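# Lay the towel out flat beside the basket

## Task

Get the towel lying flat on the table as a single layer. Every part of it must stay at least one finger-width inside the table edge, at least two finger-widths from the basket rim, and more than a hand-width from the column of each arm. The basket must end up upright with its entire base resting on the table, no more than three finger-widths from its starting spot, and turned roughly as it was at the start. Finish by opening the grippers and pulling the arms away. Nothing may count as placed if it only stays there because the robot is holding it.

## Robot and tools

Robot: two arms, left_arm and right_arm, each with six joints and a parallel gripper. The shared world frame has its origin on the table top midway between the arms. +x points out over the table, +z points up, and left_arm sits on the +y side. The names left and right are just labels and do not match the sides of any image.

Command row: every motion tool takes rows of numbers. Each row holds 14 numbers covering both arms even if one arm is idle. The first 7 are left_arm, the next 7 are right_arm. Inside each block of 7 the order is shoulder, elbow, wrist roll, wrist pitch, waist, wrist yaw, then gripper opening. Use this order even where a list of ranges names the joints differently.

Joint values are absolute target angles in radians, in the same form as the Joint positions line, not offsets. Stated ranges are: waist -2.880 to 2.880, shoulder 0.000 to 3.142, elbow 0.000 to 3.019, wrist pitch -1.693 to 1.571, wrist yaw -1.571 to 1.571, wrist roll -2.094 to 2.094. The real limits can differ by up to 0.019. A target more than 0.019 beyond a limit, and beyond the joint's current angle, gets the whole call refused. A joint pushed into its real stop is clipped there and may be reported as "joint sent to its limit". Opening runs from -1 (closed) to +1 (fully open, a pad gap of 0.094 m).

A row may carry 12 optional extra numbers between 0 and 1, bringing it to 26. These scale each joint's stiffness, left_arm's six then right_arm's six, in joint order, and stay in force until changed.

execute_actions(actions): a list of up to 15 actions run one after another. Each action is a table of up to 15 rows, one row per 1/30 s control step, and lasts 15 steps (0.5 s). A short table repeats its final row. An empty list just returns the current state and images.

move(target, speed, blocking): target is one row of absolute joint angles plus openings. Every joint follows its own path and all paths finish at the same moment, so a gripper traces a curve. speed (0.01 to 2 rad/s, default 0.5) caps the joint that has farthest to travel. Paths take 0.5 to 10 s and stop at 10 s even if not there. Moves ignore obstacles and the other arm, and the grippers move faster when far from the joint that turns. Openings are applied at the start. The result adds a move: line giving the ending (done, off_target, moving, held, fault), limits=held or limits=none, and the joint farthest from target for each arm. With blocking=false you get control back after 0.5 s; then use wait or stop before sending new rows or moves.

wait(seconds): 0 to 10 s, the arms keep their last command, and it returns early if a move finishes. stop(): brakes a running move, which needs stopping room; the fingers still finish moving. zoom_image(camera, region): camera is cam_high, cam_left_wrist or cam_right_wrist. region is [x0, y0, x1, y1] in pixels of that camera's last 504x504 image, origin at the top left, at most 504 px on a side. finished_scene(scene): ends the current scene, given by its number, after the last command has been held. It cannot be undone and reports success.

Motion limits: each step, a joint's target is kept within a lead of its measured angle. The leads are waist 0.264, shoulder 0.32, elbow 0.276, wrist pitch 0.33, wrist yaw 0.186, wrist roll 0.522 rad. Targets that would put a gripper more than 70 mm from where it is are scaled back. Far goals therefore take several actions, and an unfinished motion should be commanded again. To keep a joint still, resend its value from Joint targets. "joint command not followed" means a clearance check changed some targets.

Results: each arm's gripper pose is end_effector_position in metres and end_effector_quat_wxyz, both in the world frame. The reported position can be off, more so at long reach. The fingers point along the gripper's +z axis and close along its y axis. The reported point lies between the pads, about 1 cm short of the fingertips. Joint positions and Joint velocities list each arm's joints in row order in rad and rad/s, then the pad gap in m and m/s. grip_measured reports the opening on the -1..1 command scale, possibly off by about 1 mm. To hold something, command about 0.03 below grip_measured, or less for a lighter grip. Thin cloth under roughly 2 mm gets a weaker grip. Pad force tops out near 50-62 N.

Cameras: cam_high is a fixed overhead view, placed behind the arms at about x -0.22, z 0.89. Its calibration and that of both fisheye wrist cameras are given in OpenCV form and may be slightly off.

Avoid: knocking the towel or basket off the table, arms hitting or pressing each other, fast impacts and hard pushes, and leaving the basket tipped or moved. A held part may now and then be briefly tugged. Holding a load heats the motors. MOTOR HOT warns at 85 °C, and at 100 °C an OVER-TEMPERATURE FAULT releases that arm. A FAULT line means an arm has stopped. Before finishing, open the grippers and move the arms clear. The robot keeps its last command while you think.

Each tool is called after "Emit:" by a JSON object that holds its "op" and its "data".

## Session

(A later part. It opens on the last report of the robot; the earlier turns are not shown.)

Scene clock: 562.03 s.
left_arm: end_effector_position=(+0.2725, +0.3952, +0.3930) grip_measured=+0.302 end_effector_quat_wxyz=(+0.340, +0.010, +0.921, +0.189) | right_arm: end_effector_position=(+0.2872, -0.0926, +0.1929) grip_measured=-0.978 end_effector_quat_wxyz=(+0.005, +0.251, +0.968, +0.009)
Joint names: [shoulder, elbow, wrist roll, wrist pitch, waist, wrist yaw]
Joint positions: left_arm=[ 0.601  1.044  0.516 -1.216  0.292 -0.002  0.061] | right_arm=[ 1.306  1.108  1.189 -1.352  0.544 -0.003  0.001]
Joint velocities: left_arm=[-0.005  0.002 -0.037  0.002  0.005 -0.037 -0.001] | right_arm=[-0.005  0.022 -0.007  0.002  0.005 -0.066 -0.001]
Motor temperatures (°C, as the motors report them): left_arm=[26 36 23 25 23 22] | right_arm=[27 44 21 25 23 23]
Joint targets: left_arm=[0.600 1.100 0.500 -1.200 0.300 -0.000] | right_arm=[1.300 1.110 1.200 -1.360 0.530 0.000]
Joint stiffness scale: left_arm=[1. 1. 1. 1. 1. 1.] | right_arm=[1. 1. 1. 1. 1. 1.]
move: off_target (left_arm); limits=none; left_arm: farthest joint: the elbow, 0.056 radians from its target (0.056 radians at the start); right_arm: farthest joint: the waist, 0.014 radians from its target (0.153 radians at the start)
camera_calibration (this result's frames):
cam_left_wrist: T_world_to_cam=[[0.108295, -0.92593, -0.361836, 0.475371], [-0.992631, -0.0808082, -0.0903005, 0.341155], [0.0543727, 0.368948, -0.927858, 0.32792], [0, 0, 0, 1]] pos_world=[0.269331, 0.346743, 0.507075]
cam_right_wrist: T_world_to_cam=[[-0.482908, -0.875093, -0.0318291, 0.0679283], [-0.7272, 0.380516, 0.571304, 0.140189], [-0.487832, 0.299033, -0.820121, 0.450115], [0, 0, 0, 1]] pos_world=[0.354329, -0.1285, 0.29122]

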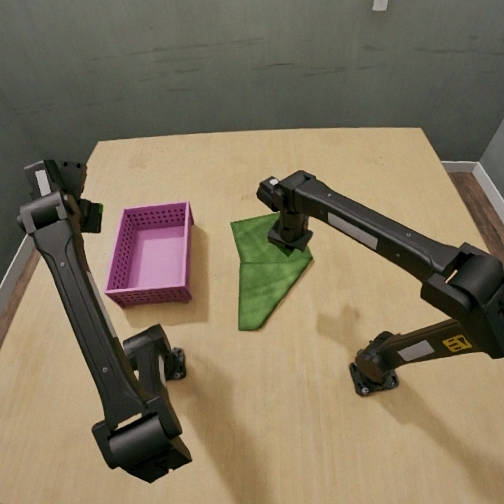

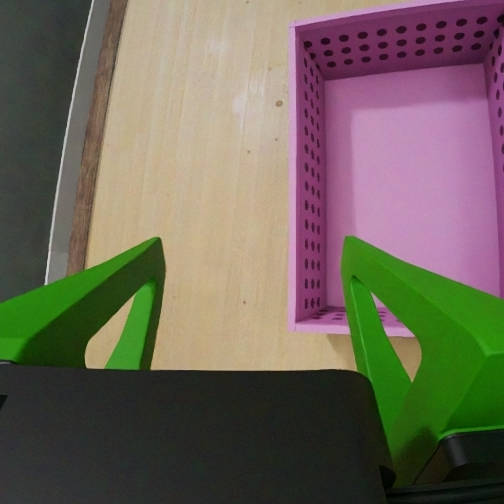

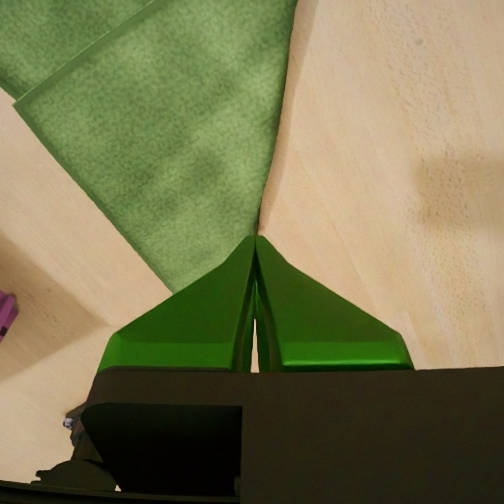

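Emit:
{"op": "move", "data": {"target": [0.6,1.1,0.5,-1.2,0.3,0,0.3,1.74,1.31,0.85,-1.08,0.715,0,0.2]}}

Emit:
{"op": "move", "data": {"target": [0.6,1.1,0.5,-1.2,0.3,0,0.3,1.86,1.25,0.85,-0.99,0.715,0,0.2], "speed": 0.2}}

Emit:
{"op": "move", "data": {"target": [0.6,1.1,0.5,-1.2,0.3,0,0.3,1.86,1.25,0.85,-0.99,0.715,0,-1]}}

Emit:
{"op": "move", "data": {"target": [0.6,1.1,0.5,-1.2,0.3,0,0.3,1.3,1.11,1.2,-1.36,0.53,0,-1], "speed": 0.3}}

Scene clock: 568.33 s.
left_arm: end_effector_position=(+0.2725, +0.3952, +0.3912) grip_measured=+0.302 end_effector_quat_wxyz=(+0.339, +0.010, +0.922, +0.188) | right_arm: end_effector_position=(+0.3302, +0.0453, +0.0741) grip_measured=+0.198 end_effector_quat_wxyz=(+0.003, +0.008, +1.000, +0.005)
Joint names: [shoulder, elbow, wrist roll, wrist pitch, waist, wrist yaw]
Joint positions: left_arm=[ 0.601  1.041  0.516 -1.216  0.292 -0.002  0.061] | right_arm=[ 1.737  1.267  0.861 -1.089  0.707 -0.003  0.056]
Joint velocities: left_arm=[ 0.005 -0.012 -0.007  0.012 -0.015  0.007  0.   ] | right_arm=[ 0.005  0.012 -0.037 -0.022 -0.015 -0.007 -0.   ]
Motor temperatures (°C, as the motors report them): left_arm=[26 36 23 25 23 22] | right_arm=[27 43 21 25 23 23]
Joint targets: left_arm=[0.600 1.100 0.500 -1.200 0.300 0.000] | right_arm=[1.740 1.310 0.850 -1.080 0.715 -0.000]
Joint stiffness scale: left_arm=[1. 1. 1. 1. 1. 1.] | right_arm=[1. 1. 1. 1. 1. 1.]
move: off_target (left_arm, right_arm); limits=none; left_arm: farthest joint: the elbow, 0.059 radians from its target (0.056 radians at the start); right_arm: farthest joint: the elbow, 0.043 radians from its target (0.202 radians at the start)
camera_calibration (this result's frames):
cam_left_wrist: T_world_to_cam=[[0.107202, -0.926518, -0.360656, 0.474781], [-0.992899, -0.0809525, -0.087167, 0.339871], [0.0515658, 0.367439, -0.928617, 0.327924], [0, 0, 0, 1]] pos_world=[0.26965, 0.346914, 0.505374]
cam_right_wrist: T_world_to_cam=[[-0.0129395, -0.99967, -0.022203, 0.0553584], [-0.820861, -0.0020598, 0.571124, 0.23506], [-0.570981, 0.0256156, -0.820563, 0.372276], [0, 0, 0, 1]] pos_world=[0.40623, 0.0462882, 0.172457]

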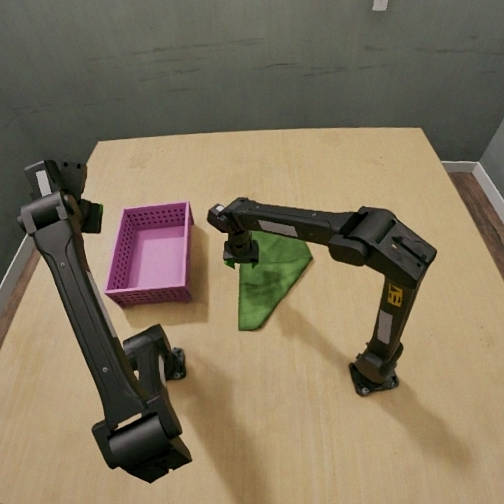

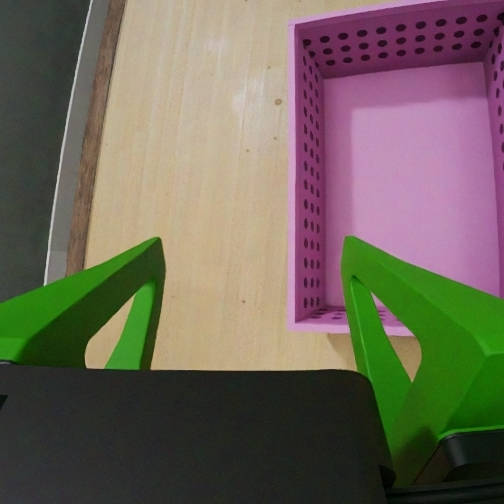

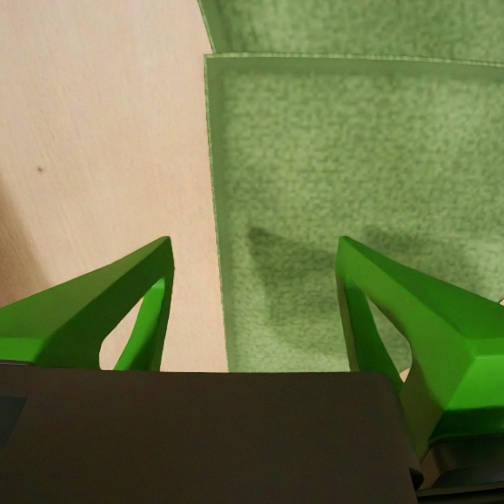

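Scene clock: 569.33 s.
left_arm: end_effector_position=(+0.2725, +0.3952, +0.3930) grip_measured=+0.302 end_effector_quat_wxyz=(+0.340, +0.010, +0.921, +0.189) | right_arm: end_effector_position=(+0.3329, +0.0480, +0.0187) grip_measured=+0.198 end_effector_quat_wxyz=(-0.009, +0.008, +1.000, -0.009)
Joint names: [shoulder, elbow, wrist roll, wrist pitch, waist, wrist yaw]
Joint positions: left_arm=[ 0.601  1.044  0.516 -1.216  0.292 -0.002  0.061] | right_arm=[ 1.84   1.248  0.86  -1.005  0.707 -0.002  0.056]
Joint velocities: left_arm=[-0.015  0.012  0.007  0.002 -0.015 -0.037 -0.   ] | right_arm=[-0.015  0.007  0.007 -0.007 -0.015 -0.007  0.   ]
Motor temperatures (°C, as the motors report them): left_arm=[26 36 23 25 23 22] | right_arm=[27 43 21 25 23 23]
Joint targets: left_arm=[0.600 1.100 0.500 -1.200 0.300 0.000] | right_arm=[1.860 1.250 0.850 -0.990 0.715 0.000]
Joint stiffness scale: left_arm=[1. 1. 1. 1. 1. 1.] | right_arm=[1. 1. 1. 1. 1. 1.]
move: off_target (left_arm); limits=none; left_arm: farthest joint: the elbow, 0.056 radians from its target (0.059 radians at the start); right_arm: farthest joint: the shoulder, 0.020 radians from its target (0.123 radians at the start)
camera_calibration (this result's frames):
cam_left_wrist: T_world_to_cam=[[0.108295, -0.92593, -0.361836, 0.475371], [-0.992631, -0.0808082, -0.0903005, 0.341155], [0.0543727, 0.368948, -0.927858, 0.32792], [0, 0, 0, 1]] pos_world=[0.269331, 0.346743, 0.507075]
cam_right_wrist: T_world_to_cam=[[-0.0127253, -0.999892, 0.00734102, 0.0562347], [-0.806953, 0.0146047, 0.590436, 0.263175], [-0.590479, 0.00158959, -0.807051, 0.335683], [0, 0, 0, 1]] pos_world=[0.411299, 0.0518514, 0.115113]

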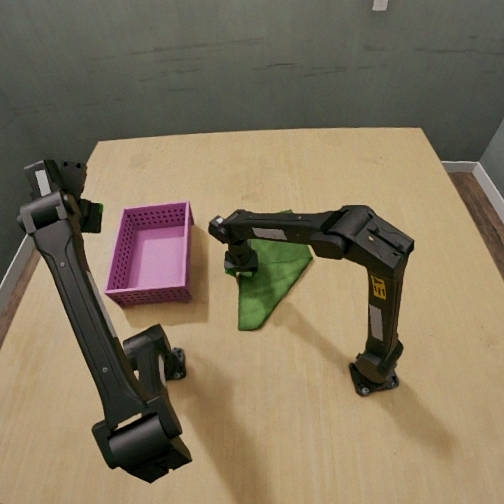

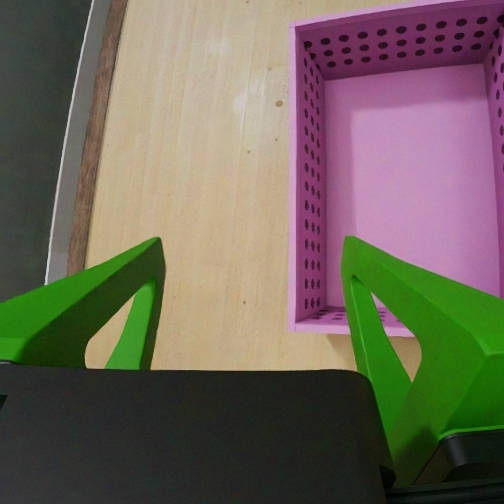

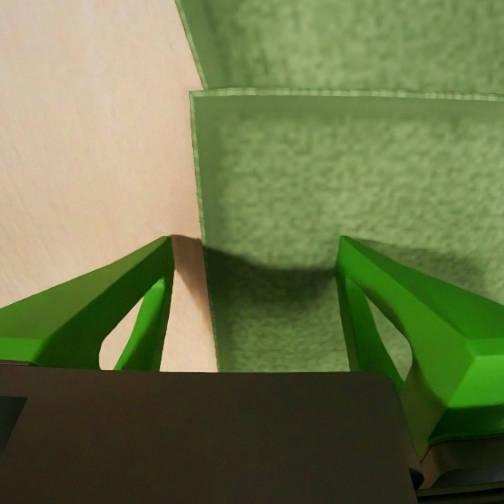

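Scene clock: 570.03 s.
left_arm: end_effector_position=(+0.2725, +0.3952, +0.3918) grip_measured=+0.302 end_effector_quat_wxyz=(+0.339, +0.010, +0.922, +0.188) | right_arm: end_effector_position=(+0.3334, +0.0485, +0.0199) grip_measured=-0.951 end_effector_quat_wxyz=(-0.008, +0.008, +1.000, -0.008)
Joint names: [shoulder, elbow, wrist roll, wrist pitch, waist, wrist yaw]
Joint positions: left_arm=[ 0.601  1.042  0.516 -1.216  0.292 -0.002  0.061] | right_arm=[ 1.837  1.248  0.859 -1.004  0.707 -0.001  0.002]
Joint velocities: left_arm=[-0.015  0.017 -0.051 -0.017 -0.005 -0.037 -0.001] | right_arm=[-0.005 -0.017 -0.081  0.012 -0.005  0.007  0.   ]
Motor temperatures (°C, as the motors report them): left_arm=[26 36 23 25 23 22] | right_arm=[27 43 21 25 23 23]
Joint targets: left_arm=[0.600 1.100 0.500 -1.200 0.300 -0.000] | right_arm=[1.860 1.250 0.850 -0.990 0.715 -0.000]
Joint stiffness scale: left_arm=[1. 1. 1. 1. 1. 1.] | right_arm=[1. 1. 1. 1. 1. 1.]
move: off_target (left_arm, right_arm); limits=none; left_arm: farthest joint: the elbow, 0.058 radians from its target (0.056 radians at the start); right_arm: farthest joint: the shoulder, 0.023 radians from its target (0.020 radians at the start)
camera_calibration (this result's frames):
cam_left_wrist: T_world_to_cam=[[0.107566, -0.926322, -0.361049, 0.474978], [-0.992811, -0.0809049, -0.0882116, 0.340299], [0.0525017, 0.367942, -0.928365, 0.327923], [0, 0, 0, 1]] pos_world=[0.269544, 0.346857, 0.505941]
cam_right_wrist: T_world_to_cam=[[-0.0119715, -0.999919, 0.00440748, 0.0564989], [-0.808766, 0.0122747, 0.588003, 0.263588], [-0.588009, 0.00347464, -0.808847, 0.336116], [0, 0, 0, 1]] pos_world=[0.411496, 0.052091, 0.116627]

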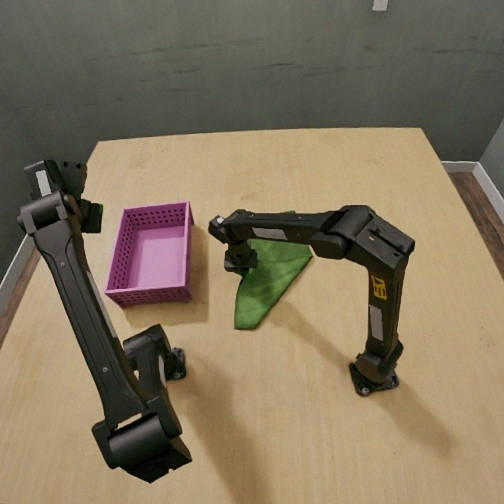

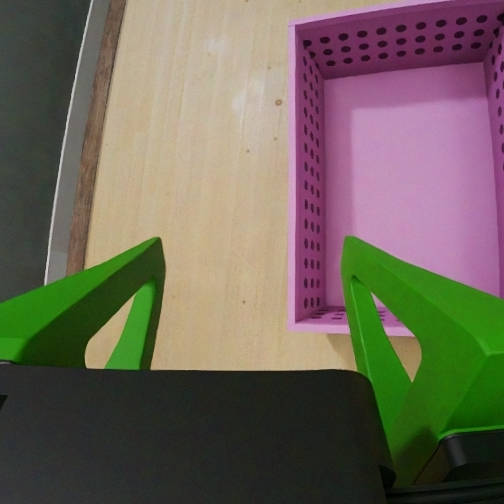

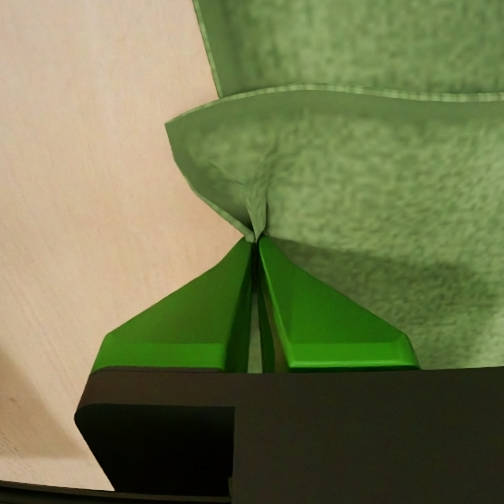

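Scene clock: 572.43 s.
left_arm: end_effector_position=(+0.2725, +0.3952, +0.3930) grip_measured=+0.302 end_effector_quat_wxyz=(+0.340, +0.010, +0.921, +0.189) | right_arm: end_effector_position=(+0.2875, -0.0930, +0.1922) grip_measured=-0.951 end_effector_quat_wxyz=(+0.005, +0.251, +0.968, +0.008)
Joint names: [shoulder, elbow, wrist roll, wrist pitch, waist, wrist yaw]
Joint positions: left_arm=[ 0.601  1.044  0.516 -1.216  0.292 -0.002  0.061] | right_arm=[ 1.308  1.108  1.189 -1.352  0.544 -0.001  0.002]
Joint velocities: left_arm=[-0.005 -0.002 -0.051 -0.017  0.005  0.022 -0.001] | right_arm=[ 0.005 -0.007 -0.081  0.007 -0.005 -0.066 -0.   ]
Motor temperatures (°C, as the motors report them): left_arm=[26 36 23 25 23 22] | right_arm=[27 43 21 25 23 23]
Joint targets: left_arm=[0.600 1.100 0.500 -1.200 0.300 -0.000] | right_arm=[1.300 1.110 1.200 -1.360 0.530 -0.000]
Joint stiffness scale: left_arm=[1. 1. 1. 1. 1. 1.] | right_arm=[1. 1. 1. 1. 1. 1.]
move: off_target (left_arm); limits=none; left_arm: farthest joint: the elbow, 0.056 radians from its target (0.058 radians at the start); right_arm: farthest joint: the waist, 0.014 radians from its target (0.177 radians at the start)
camera_calibration (this result's frames):
cam_left_wrist: T_world_to_cam=[[0.108295, -0.92593, -0.361836, 0.475371], [-0.992631, -0.0808082, -0.0903005, 0.341155], [0.0543727, 0.368948, -0.927858, 0.32792], [0, 0, 0, 1]] pos_world=[0.269331, 0.346743, 0.507075]
cam_right_wrist: T_world_to_cam=[[-0.483284, -0.874972, -0.0293465, 0.0673472], [-0.72688, 0.382352, 0.570484, 0.141154], [-0.487937, 0.297037, -0.820784, 0.449782], [0, 0, 0, 1]] pos_world=[0.354615, -0.128646, 0.290624]

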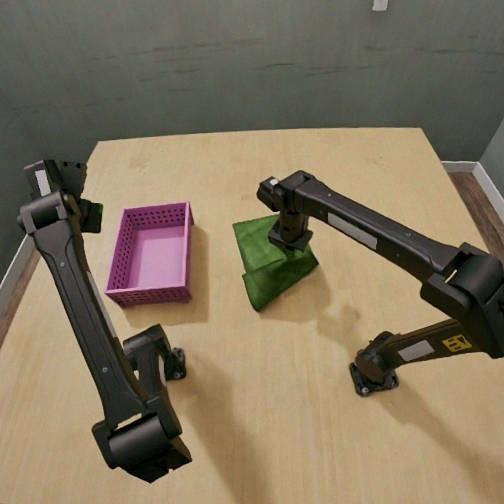

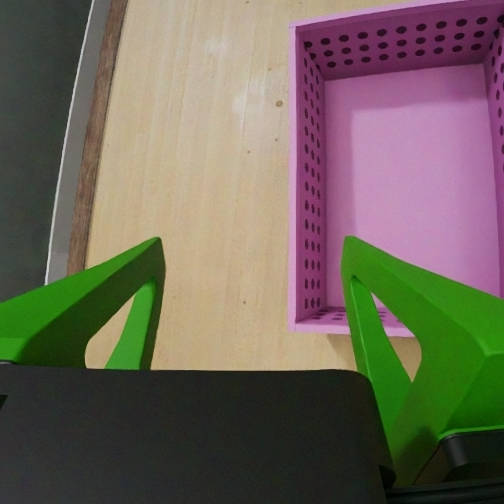

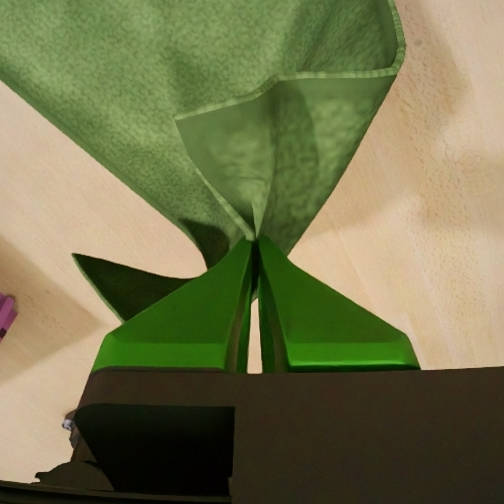

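Emit:
{"op": "move", "data": {"target": [0.6,1.1,0.5,-1.2,0.3,0,0.3,0.9,0.48,2.09,-1.14,0.715,0,-1], "speed": 0.3}}

Emit:
{"op": "move", "data": {"target": [0.6,1.1,0.5,-1.2,0.3,0,0.3,0.9,0.48,2.09,-1.14,0.715,0,0.5]}}

Emit:
{"op": "move", "data": {"target": [0.6,1.1,0.5,-1.2,0.3,0,0.3,0.6,0.8,2,-1.4,0.6,0,0.5]}}

Emit:
{"op": "move", "data": {"target": [0.6,1.1,0.5,-1.2,0.3,0,0.3,0.6,1.1,1,-1.2,-0.7,0,0.3], "speed": 0.8}}

Emit:
{"op": "zoom_image", "data": {"camera": "cam_high", "region": [190,190,410,410]}}

Scene clock: 580.83 s.
left_arm: end_effector_position=(+0.2725, +0.3952, +0.3930) grip_measured=+0.302 end_effector_quat_wxyz=(+0.340, +0.010, +0.921, +0.189) | right_arm: end_effector_position=(+0.1265, -0.1867, +0.0644) grip_measured=-0.951 end_effector_quat_wxyz=(-0.001, +0.583, +0.813, -0.007)
Joint names: [shoulder, elbow, wrist roll, wrist pitch, waist, wrist yaw]
Joint positions: left_arm=[ 0.601  1.044  0.516 -1.216  0.292 -0.002  0.061] | right_arm=[ 0.911  0.475  2.08  -1.15   0.698 -0.001  0.002]
Joint velocities: left_arm=[-0.005 -0.002  0.022 -0.007 -0.015 -0.007 -0.   ] | right_arm=[-0.005 -0.017 -0.007 -0.012 -0.015  0.007  0.   ]
Motor temperatures (°C, as the motors report them): left_arm=[26 37 23 25 23 22] | right_arm=[27 43 21 25 23 23]
Joint targets: left_arm=[0.600 1.100 0.500 -1.200 0.300 0.000] | right_arm=[0.900 0.480 2.090 -1.140 0.715 0.000]
Joint stiffness scale: left_arm=[1. 1. 1. 1. 1. 1.] | right_arm=[1. 1. 1. 1. 1. 1.]
move: off_target (left_arm); limits=none; left_arm: farthest joint: the elbow, 0.056 radians from its target (0.056 radians at the start); right_arm: farthest joint: the waist, 0.017 radians from its target (0.171 radians at the start)
camera_calibration (this result's frames):
cam_left_wrist: T_world_to_cam=[[0.108295, -0.92593, -0.361836, 0.475371], [-0.992631, -0.0808082, -0.0903005, 0.341155], [0.0543727, 0.368948, -0.927858, 0.32792], [0, 0, 0, 1]] pos_world=[0.269331, 0.346743, 0.507075]
cam_right_wrist: T_world_to_cam=[[-0.945984, -0.324208, 0.00206904, 0.0631231], [-0.26509, 0.777129, 0.570787, 0.148124], [-0.186662, 0.539407, -0.821095, 0.301312], [0, 0, 0, 1]] pos_world=[0.155223, -0.257176, 0.162728]

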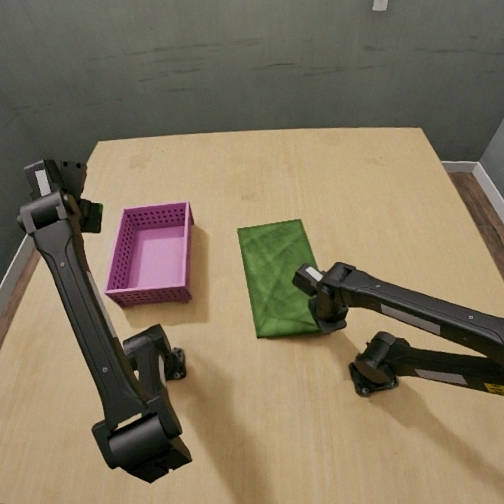

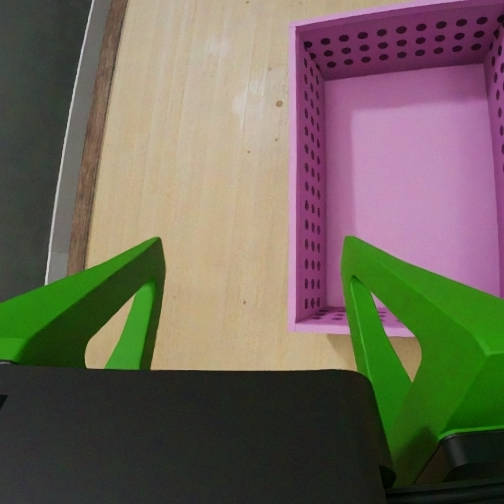

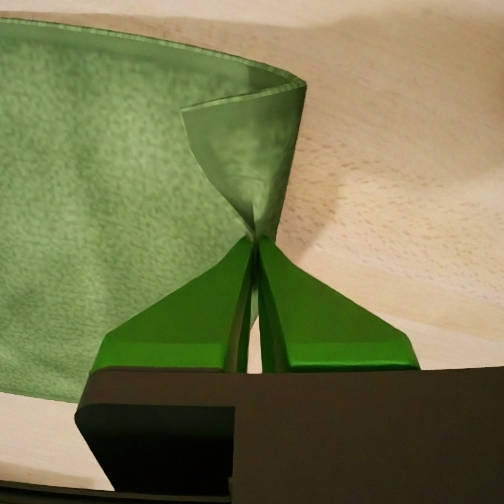

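Scene clock: 581.53 s.
left_arm: end_effector_position=(+0.2725, +0.3952, +0.3926) grip_measured=+0.302 end_effector_quat_wxyz=(+0.340, +0.010, +0.921, +0.188) | right_arm: end_effector_position=(+0.1265, -0.1867, +0.0644) grip_measured=+0.498 end_effector_quat_wxyz=(-0.001, +0.583, +0.813, -0.007)
Joint names: [shoulder, elbow, wrist roll, wrist pitch, waist, wrist yaw]
Joint positions: left_arm=[ 0.601  1.044  0.516 -1.216  0.292 -0.002  0.061] | right_arm=[ 0.911  0.475  2.08  -1.15   0.698 -0.001  0.07 ]
Joint velocities: left_arm=[ 0.005 -0.012 -0.081 -0.007  0.005 -0.051 -0.   ] | right_arm=[-0.005 -0.007  0.022 -0.007 -0.005 -0.022  0.002]
Motor temperatures (°C, as the motors report them): left_arm=[26 37 23 25 23 22] | right_arm=[27 42 21 25 23 23]
Joint targets: left_arm=[0.600 1.100 0.500 -1.200 0.300 0.000] | right_arm=[0.900 0.480 2.090 -1.140 0.715 0.000]
Joint stiffness scale: left_arm=[1. 1. 1. 1. 1. 1.] | right_arm=[1. 1. 1. 1. 1. 1.]
move: off_target (left_arm); limits=none; left_arm: farthest joint: the elbow, 0.056 radians from its target (0.056 radians at the start); right_arm: farthest joint: the waist, 0.017 radians from its target (0.017 radians at the start)
camera_calibration (this result's frames):
cam_left_wrist: T_world_to_cam=[[0.108052, -0.926061, -0.361574, 0.47524], [-0.992691, -0.0808407, -0.0896043, 0.34087], [0.0537492, 0.368613, -0.928028, 0.327921], [0, 0, 0, 1]] pos_world=[0.269402, 0.346781, 0.506697]
cam_right_wrist: T_world_to_cam=[[-0.946107, -0.323847, 0.00206677, 0.0632062], [-0.264795, 0.777232, 0.570783, 0.148106], [-0.186453, 0.539475, -0.821098, 0.301298], [0, 0, 0, 1]] pos_world=[0.155196, -0.257186, 0.162728]

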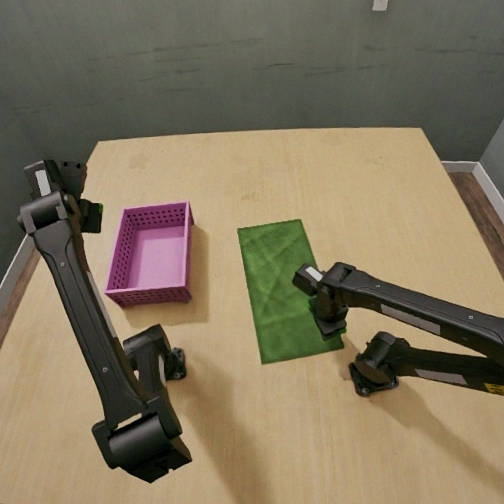

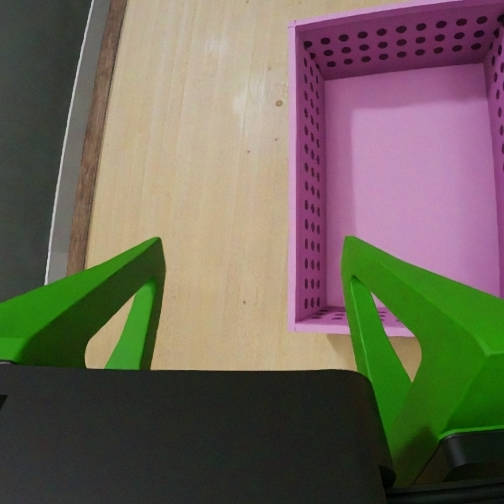

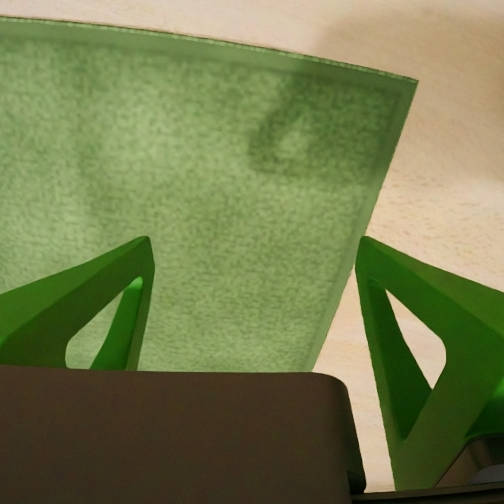

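Scene clock: 582.77 s.
left_arm: end_effector_position=(+0.2725, +0.3952, +0.3914) grip_measured=+0.302 end_effector_quat_wxyz=(+0.339, +0.010, +0.922, +0.188) | right_arm: end_effector_position=(+0.1526, -0.1835, +0.2318) grip_measured=+0.498 end_effector_quat_wxyz=(+0.032, +0.579, +0.797, +0.169)
Joint names: [shoulder, elbow, wrist roll, wrist pitch, waist, wrist yaw]
Joint positions: left_arm=[ 0.601  1.041  0.516 -1.216  0.292 -0.002  0.061] | right_arm=[ 0.596  0.764  2.01  -1.392  0.615 -0.001  0.07 ]
Joint velocities: left_arm=[-0.005 -0.022 -0.037 -0.002  0.005  0.007  0.001] | right_arm=[ 0.005  0.002 -0.037  0.012 -0.005 -0.007  0.   ]
Motor temperatures (°C, as the motors report them): left_arm=[26 37 23 25 23 22] | right_arm=[26 43 21 25 23 23]
Joint targets: left_arm=[0.600 1.100 0.500 -1.200 0.300 -0.000] | right_arm=[0.600 0.800 2.000 -1.400 0.600 0.000]
Joint stiffness scale: left_arm=[1. 1. 1. 1. 1. 1.] | right_arm=[1. 1. 1. 1. 1. 1.]
move: off_target (left_arm, right_arm); limits=none; left_arm: farthest joint: the elbow, 0.059 radians from its target (0.056 radians at the start); right_arm: farthest joint: the elbow, 0.036 radians from its target (0.325 radians at the start)
camera_calibration (this result's frames):
cam_left_wrist: T_world_to_cam=[[0.107324, -0.926453, -0.360787, 0.474847], [-0.99287, -0.0809367, -0.0875152, 0.340013], [0.0518778, 0.367607, -0.928533, 0.327924], [0, 0, 0, 1]] pos_world=[0.269615, 0.346895, 0.505563]
cam_right_wrist: T_world_to_cam=[[-0.908473, -0.271518, -0.317735, 0.166606], [-0.417431, 0.627139, 0.657608, 0.0326137], [0.0207115, 0.730051, -0.683079, 0.413279], [0, 0, 0, 1]] pos_world=[0.156412, -0.276932, 0.313792]

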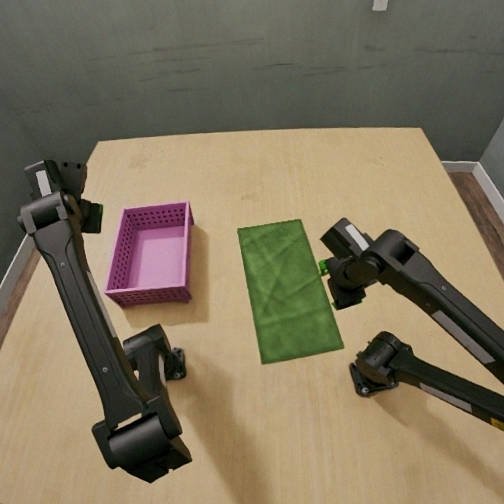

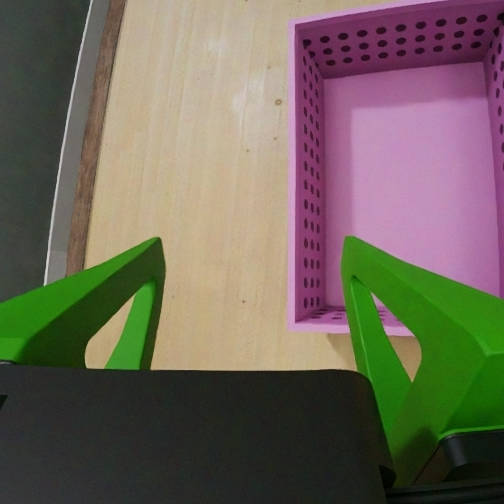

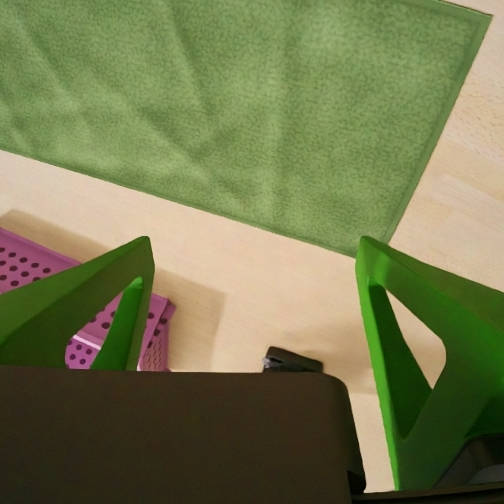

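Scene clock: 585.27 s.
left_arm: end_effector_position=(+0.2725, +0.3952, +0.3932) grip_measured=+0.302 end_effector_quat_wxyz=(+0.340, +0.010, +0.921, +0.189) | right_arm: end_effector_position=(+0.2291, -0.4659, +0.3992) grip_measured=+0.302 end_effector_quat_wxyz=(+0.385, +0.647, +0.652, +0.090)
Joint names: [shoulder, elbow, wrist roll, wrist pitch, waist, wrist yaw]
Joint positions: left_arm=[ 0.601  1.045  0.516 -1.216  0.292 -0.002  0.061] | right_arm=[ 0.596  1.054  1.01  -1.216 -0.692 -0.001  0.061]
Joint velocities: left_arm=[-0.005 -0.002  0.022  0.007 -0.005  0.037  0.001] | right_arm=[-0.015 -0.002 -0.037 -0.002 -0.005  0.022 -0.001]
Motor temperatures (°C, as the motors report them): left_arm=[26 37 23 25 23 22] | right_arm=[26 44 21 25 23 23]
Joint targets: left_arm=[0.600 1.100 0.500 -1.200 0.300 -0.000] | right_arm=[0.600 1.100 1.000 -1.200 -0.700 -0.000]
Joint stiffness scale: left_arm=[1. 1. 1. 1. 1. 1.] | right_arm=[1. 1. 1. 1. 1. 1.]
move: off_target (left_arm, right_arm); limits=none; left_arm: farthest joint: the elbow, 0.055 radians from its target (0.059 radians at the start); right_arm: farthest joint: the elbow, 0.046 radians from its target (0.336 radians at the start)
camera_calibration (this result's frames):
cam_left_wrist: T_world_to_cam=[[0.108416, -0.925865, -0.361967, 0.475436], [-0.9926, -0.0807918, -0.0906486, 0.341298], [0.0546845, 0.369116, -0.927773, 0.327919], [0, 0, 0, 1]] pos_world=[0.269295, 0.346724, 0.507264]
cam_right_wrist: T_world_to_cam=[[-0.767925, -0.15265, -0.622084, 0.357271], [-0.252528, 0.964677, 0.0750144, 0.483591], [0.58866, 0.214699, -0.779349, 0.400339], [0, 0, 0, 1]] pos_world=[0.160815, -0.497925, 0.49798]

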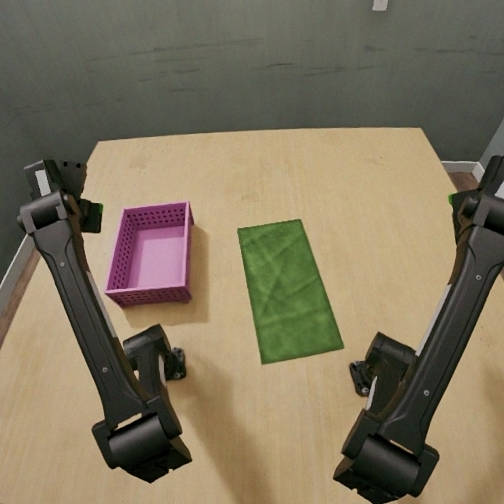

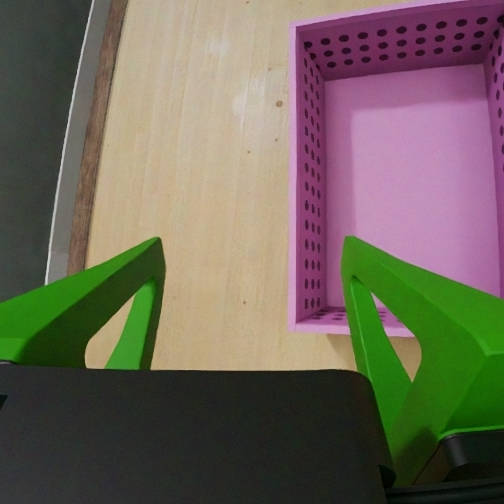

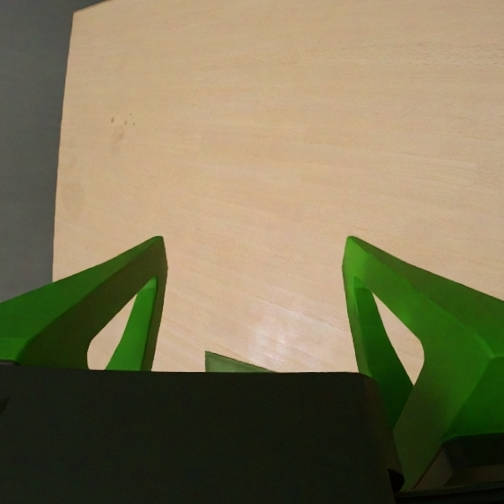

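Region (190, 190, 410, 410) of cam_high's 504x504 image, scaled by 2.291, with more detail than that image has.

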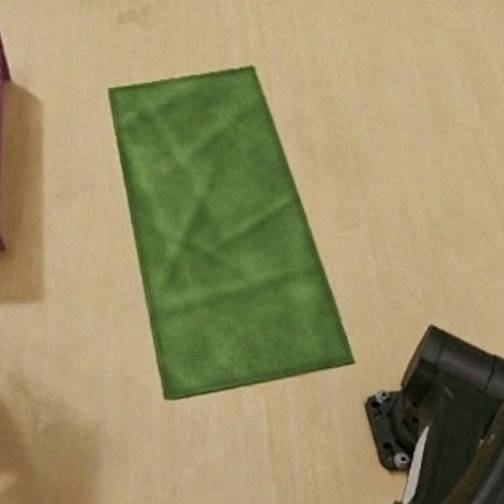

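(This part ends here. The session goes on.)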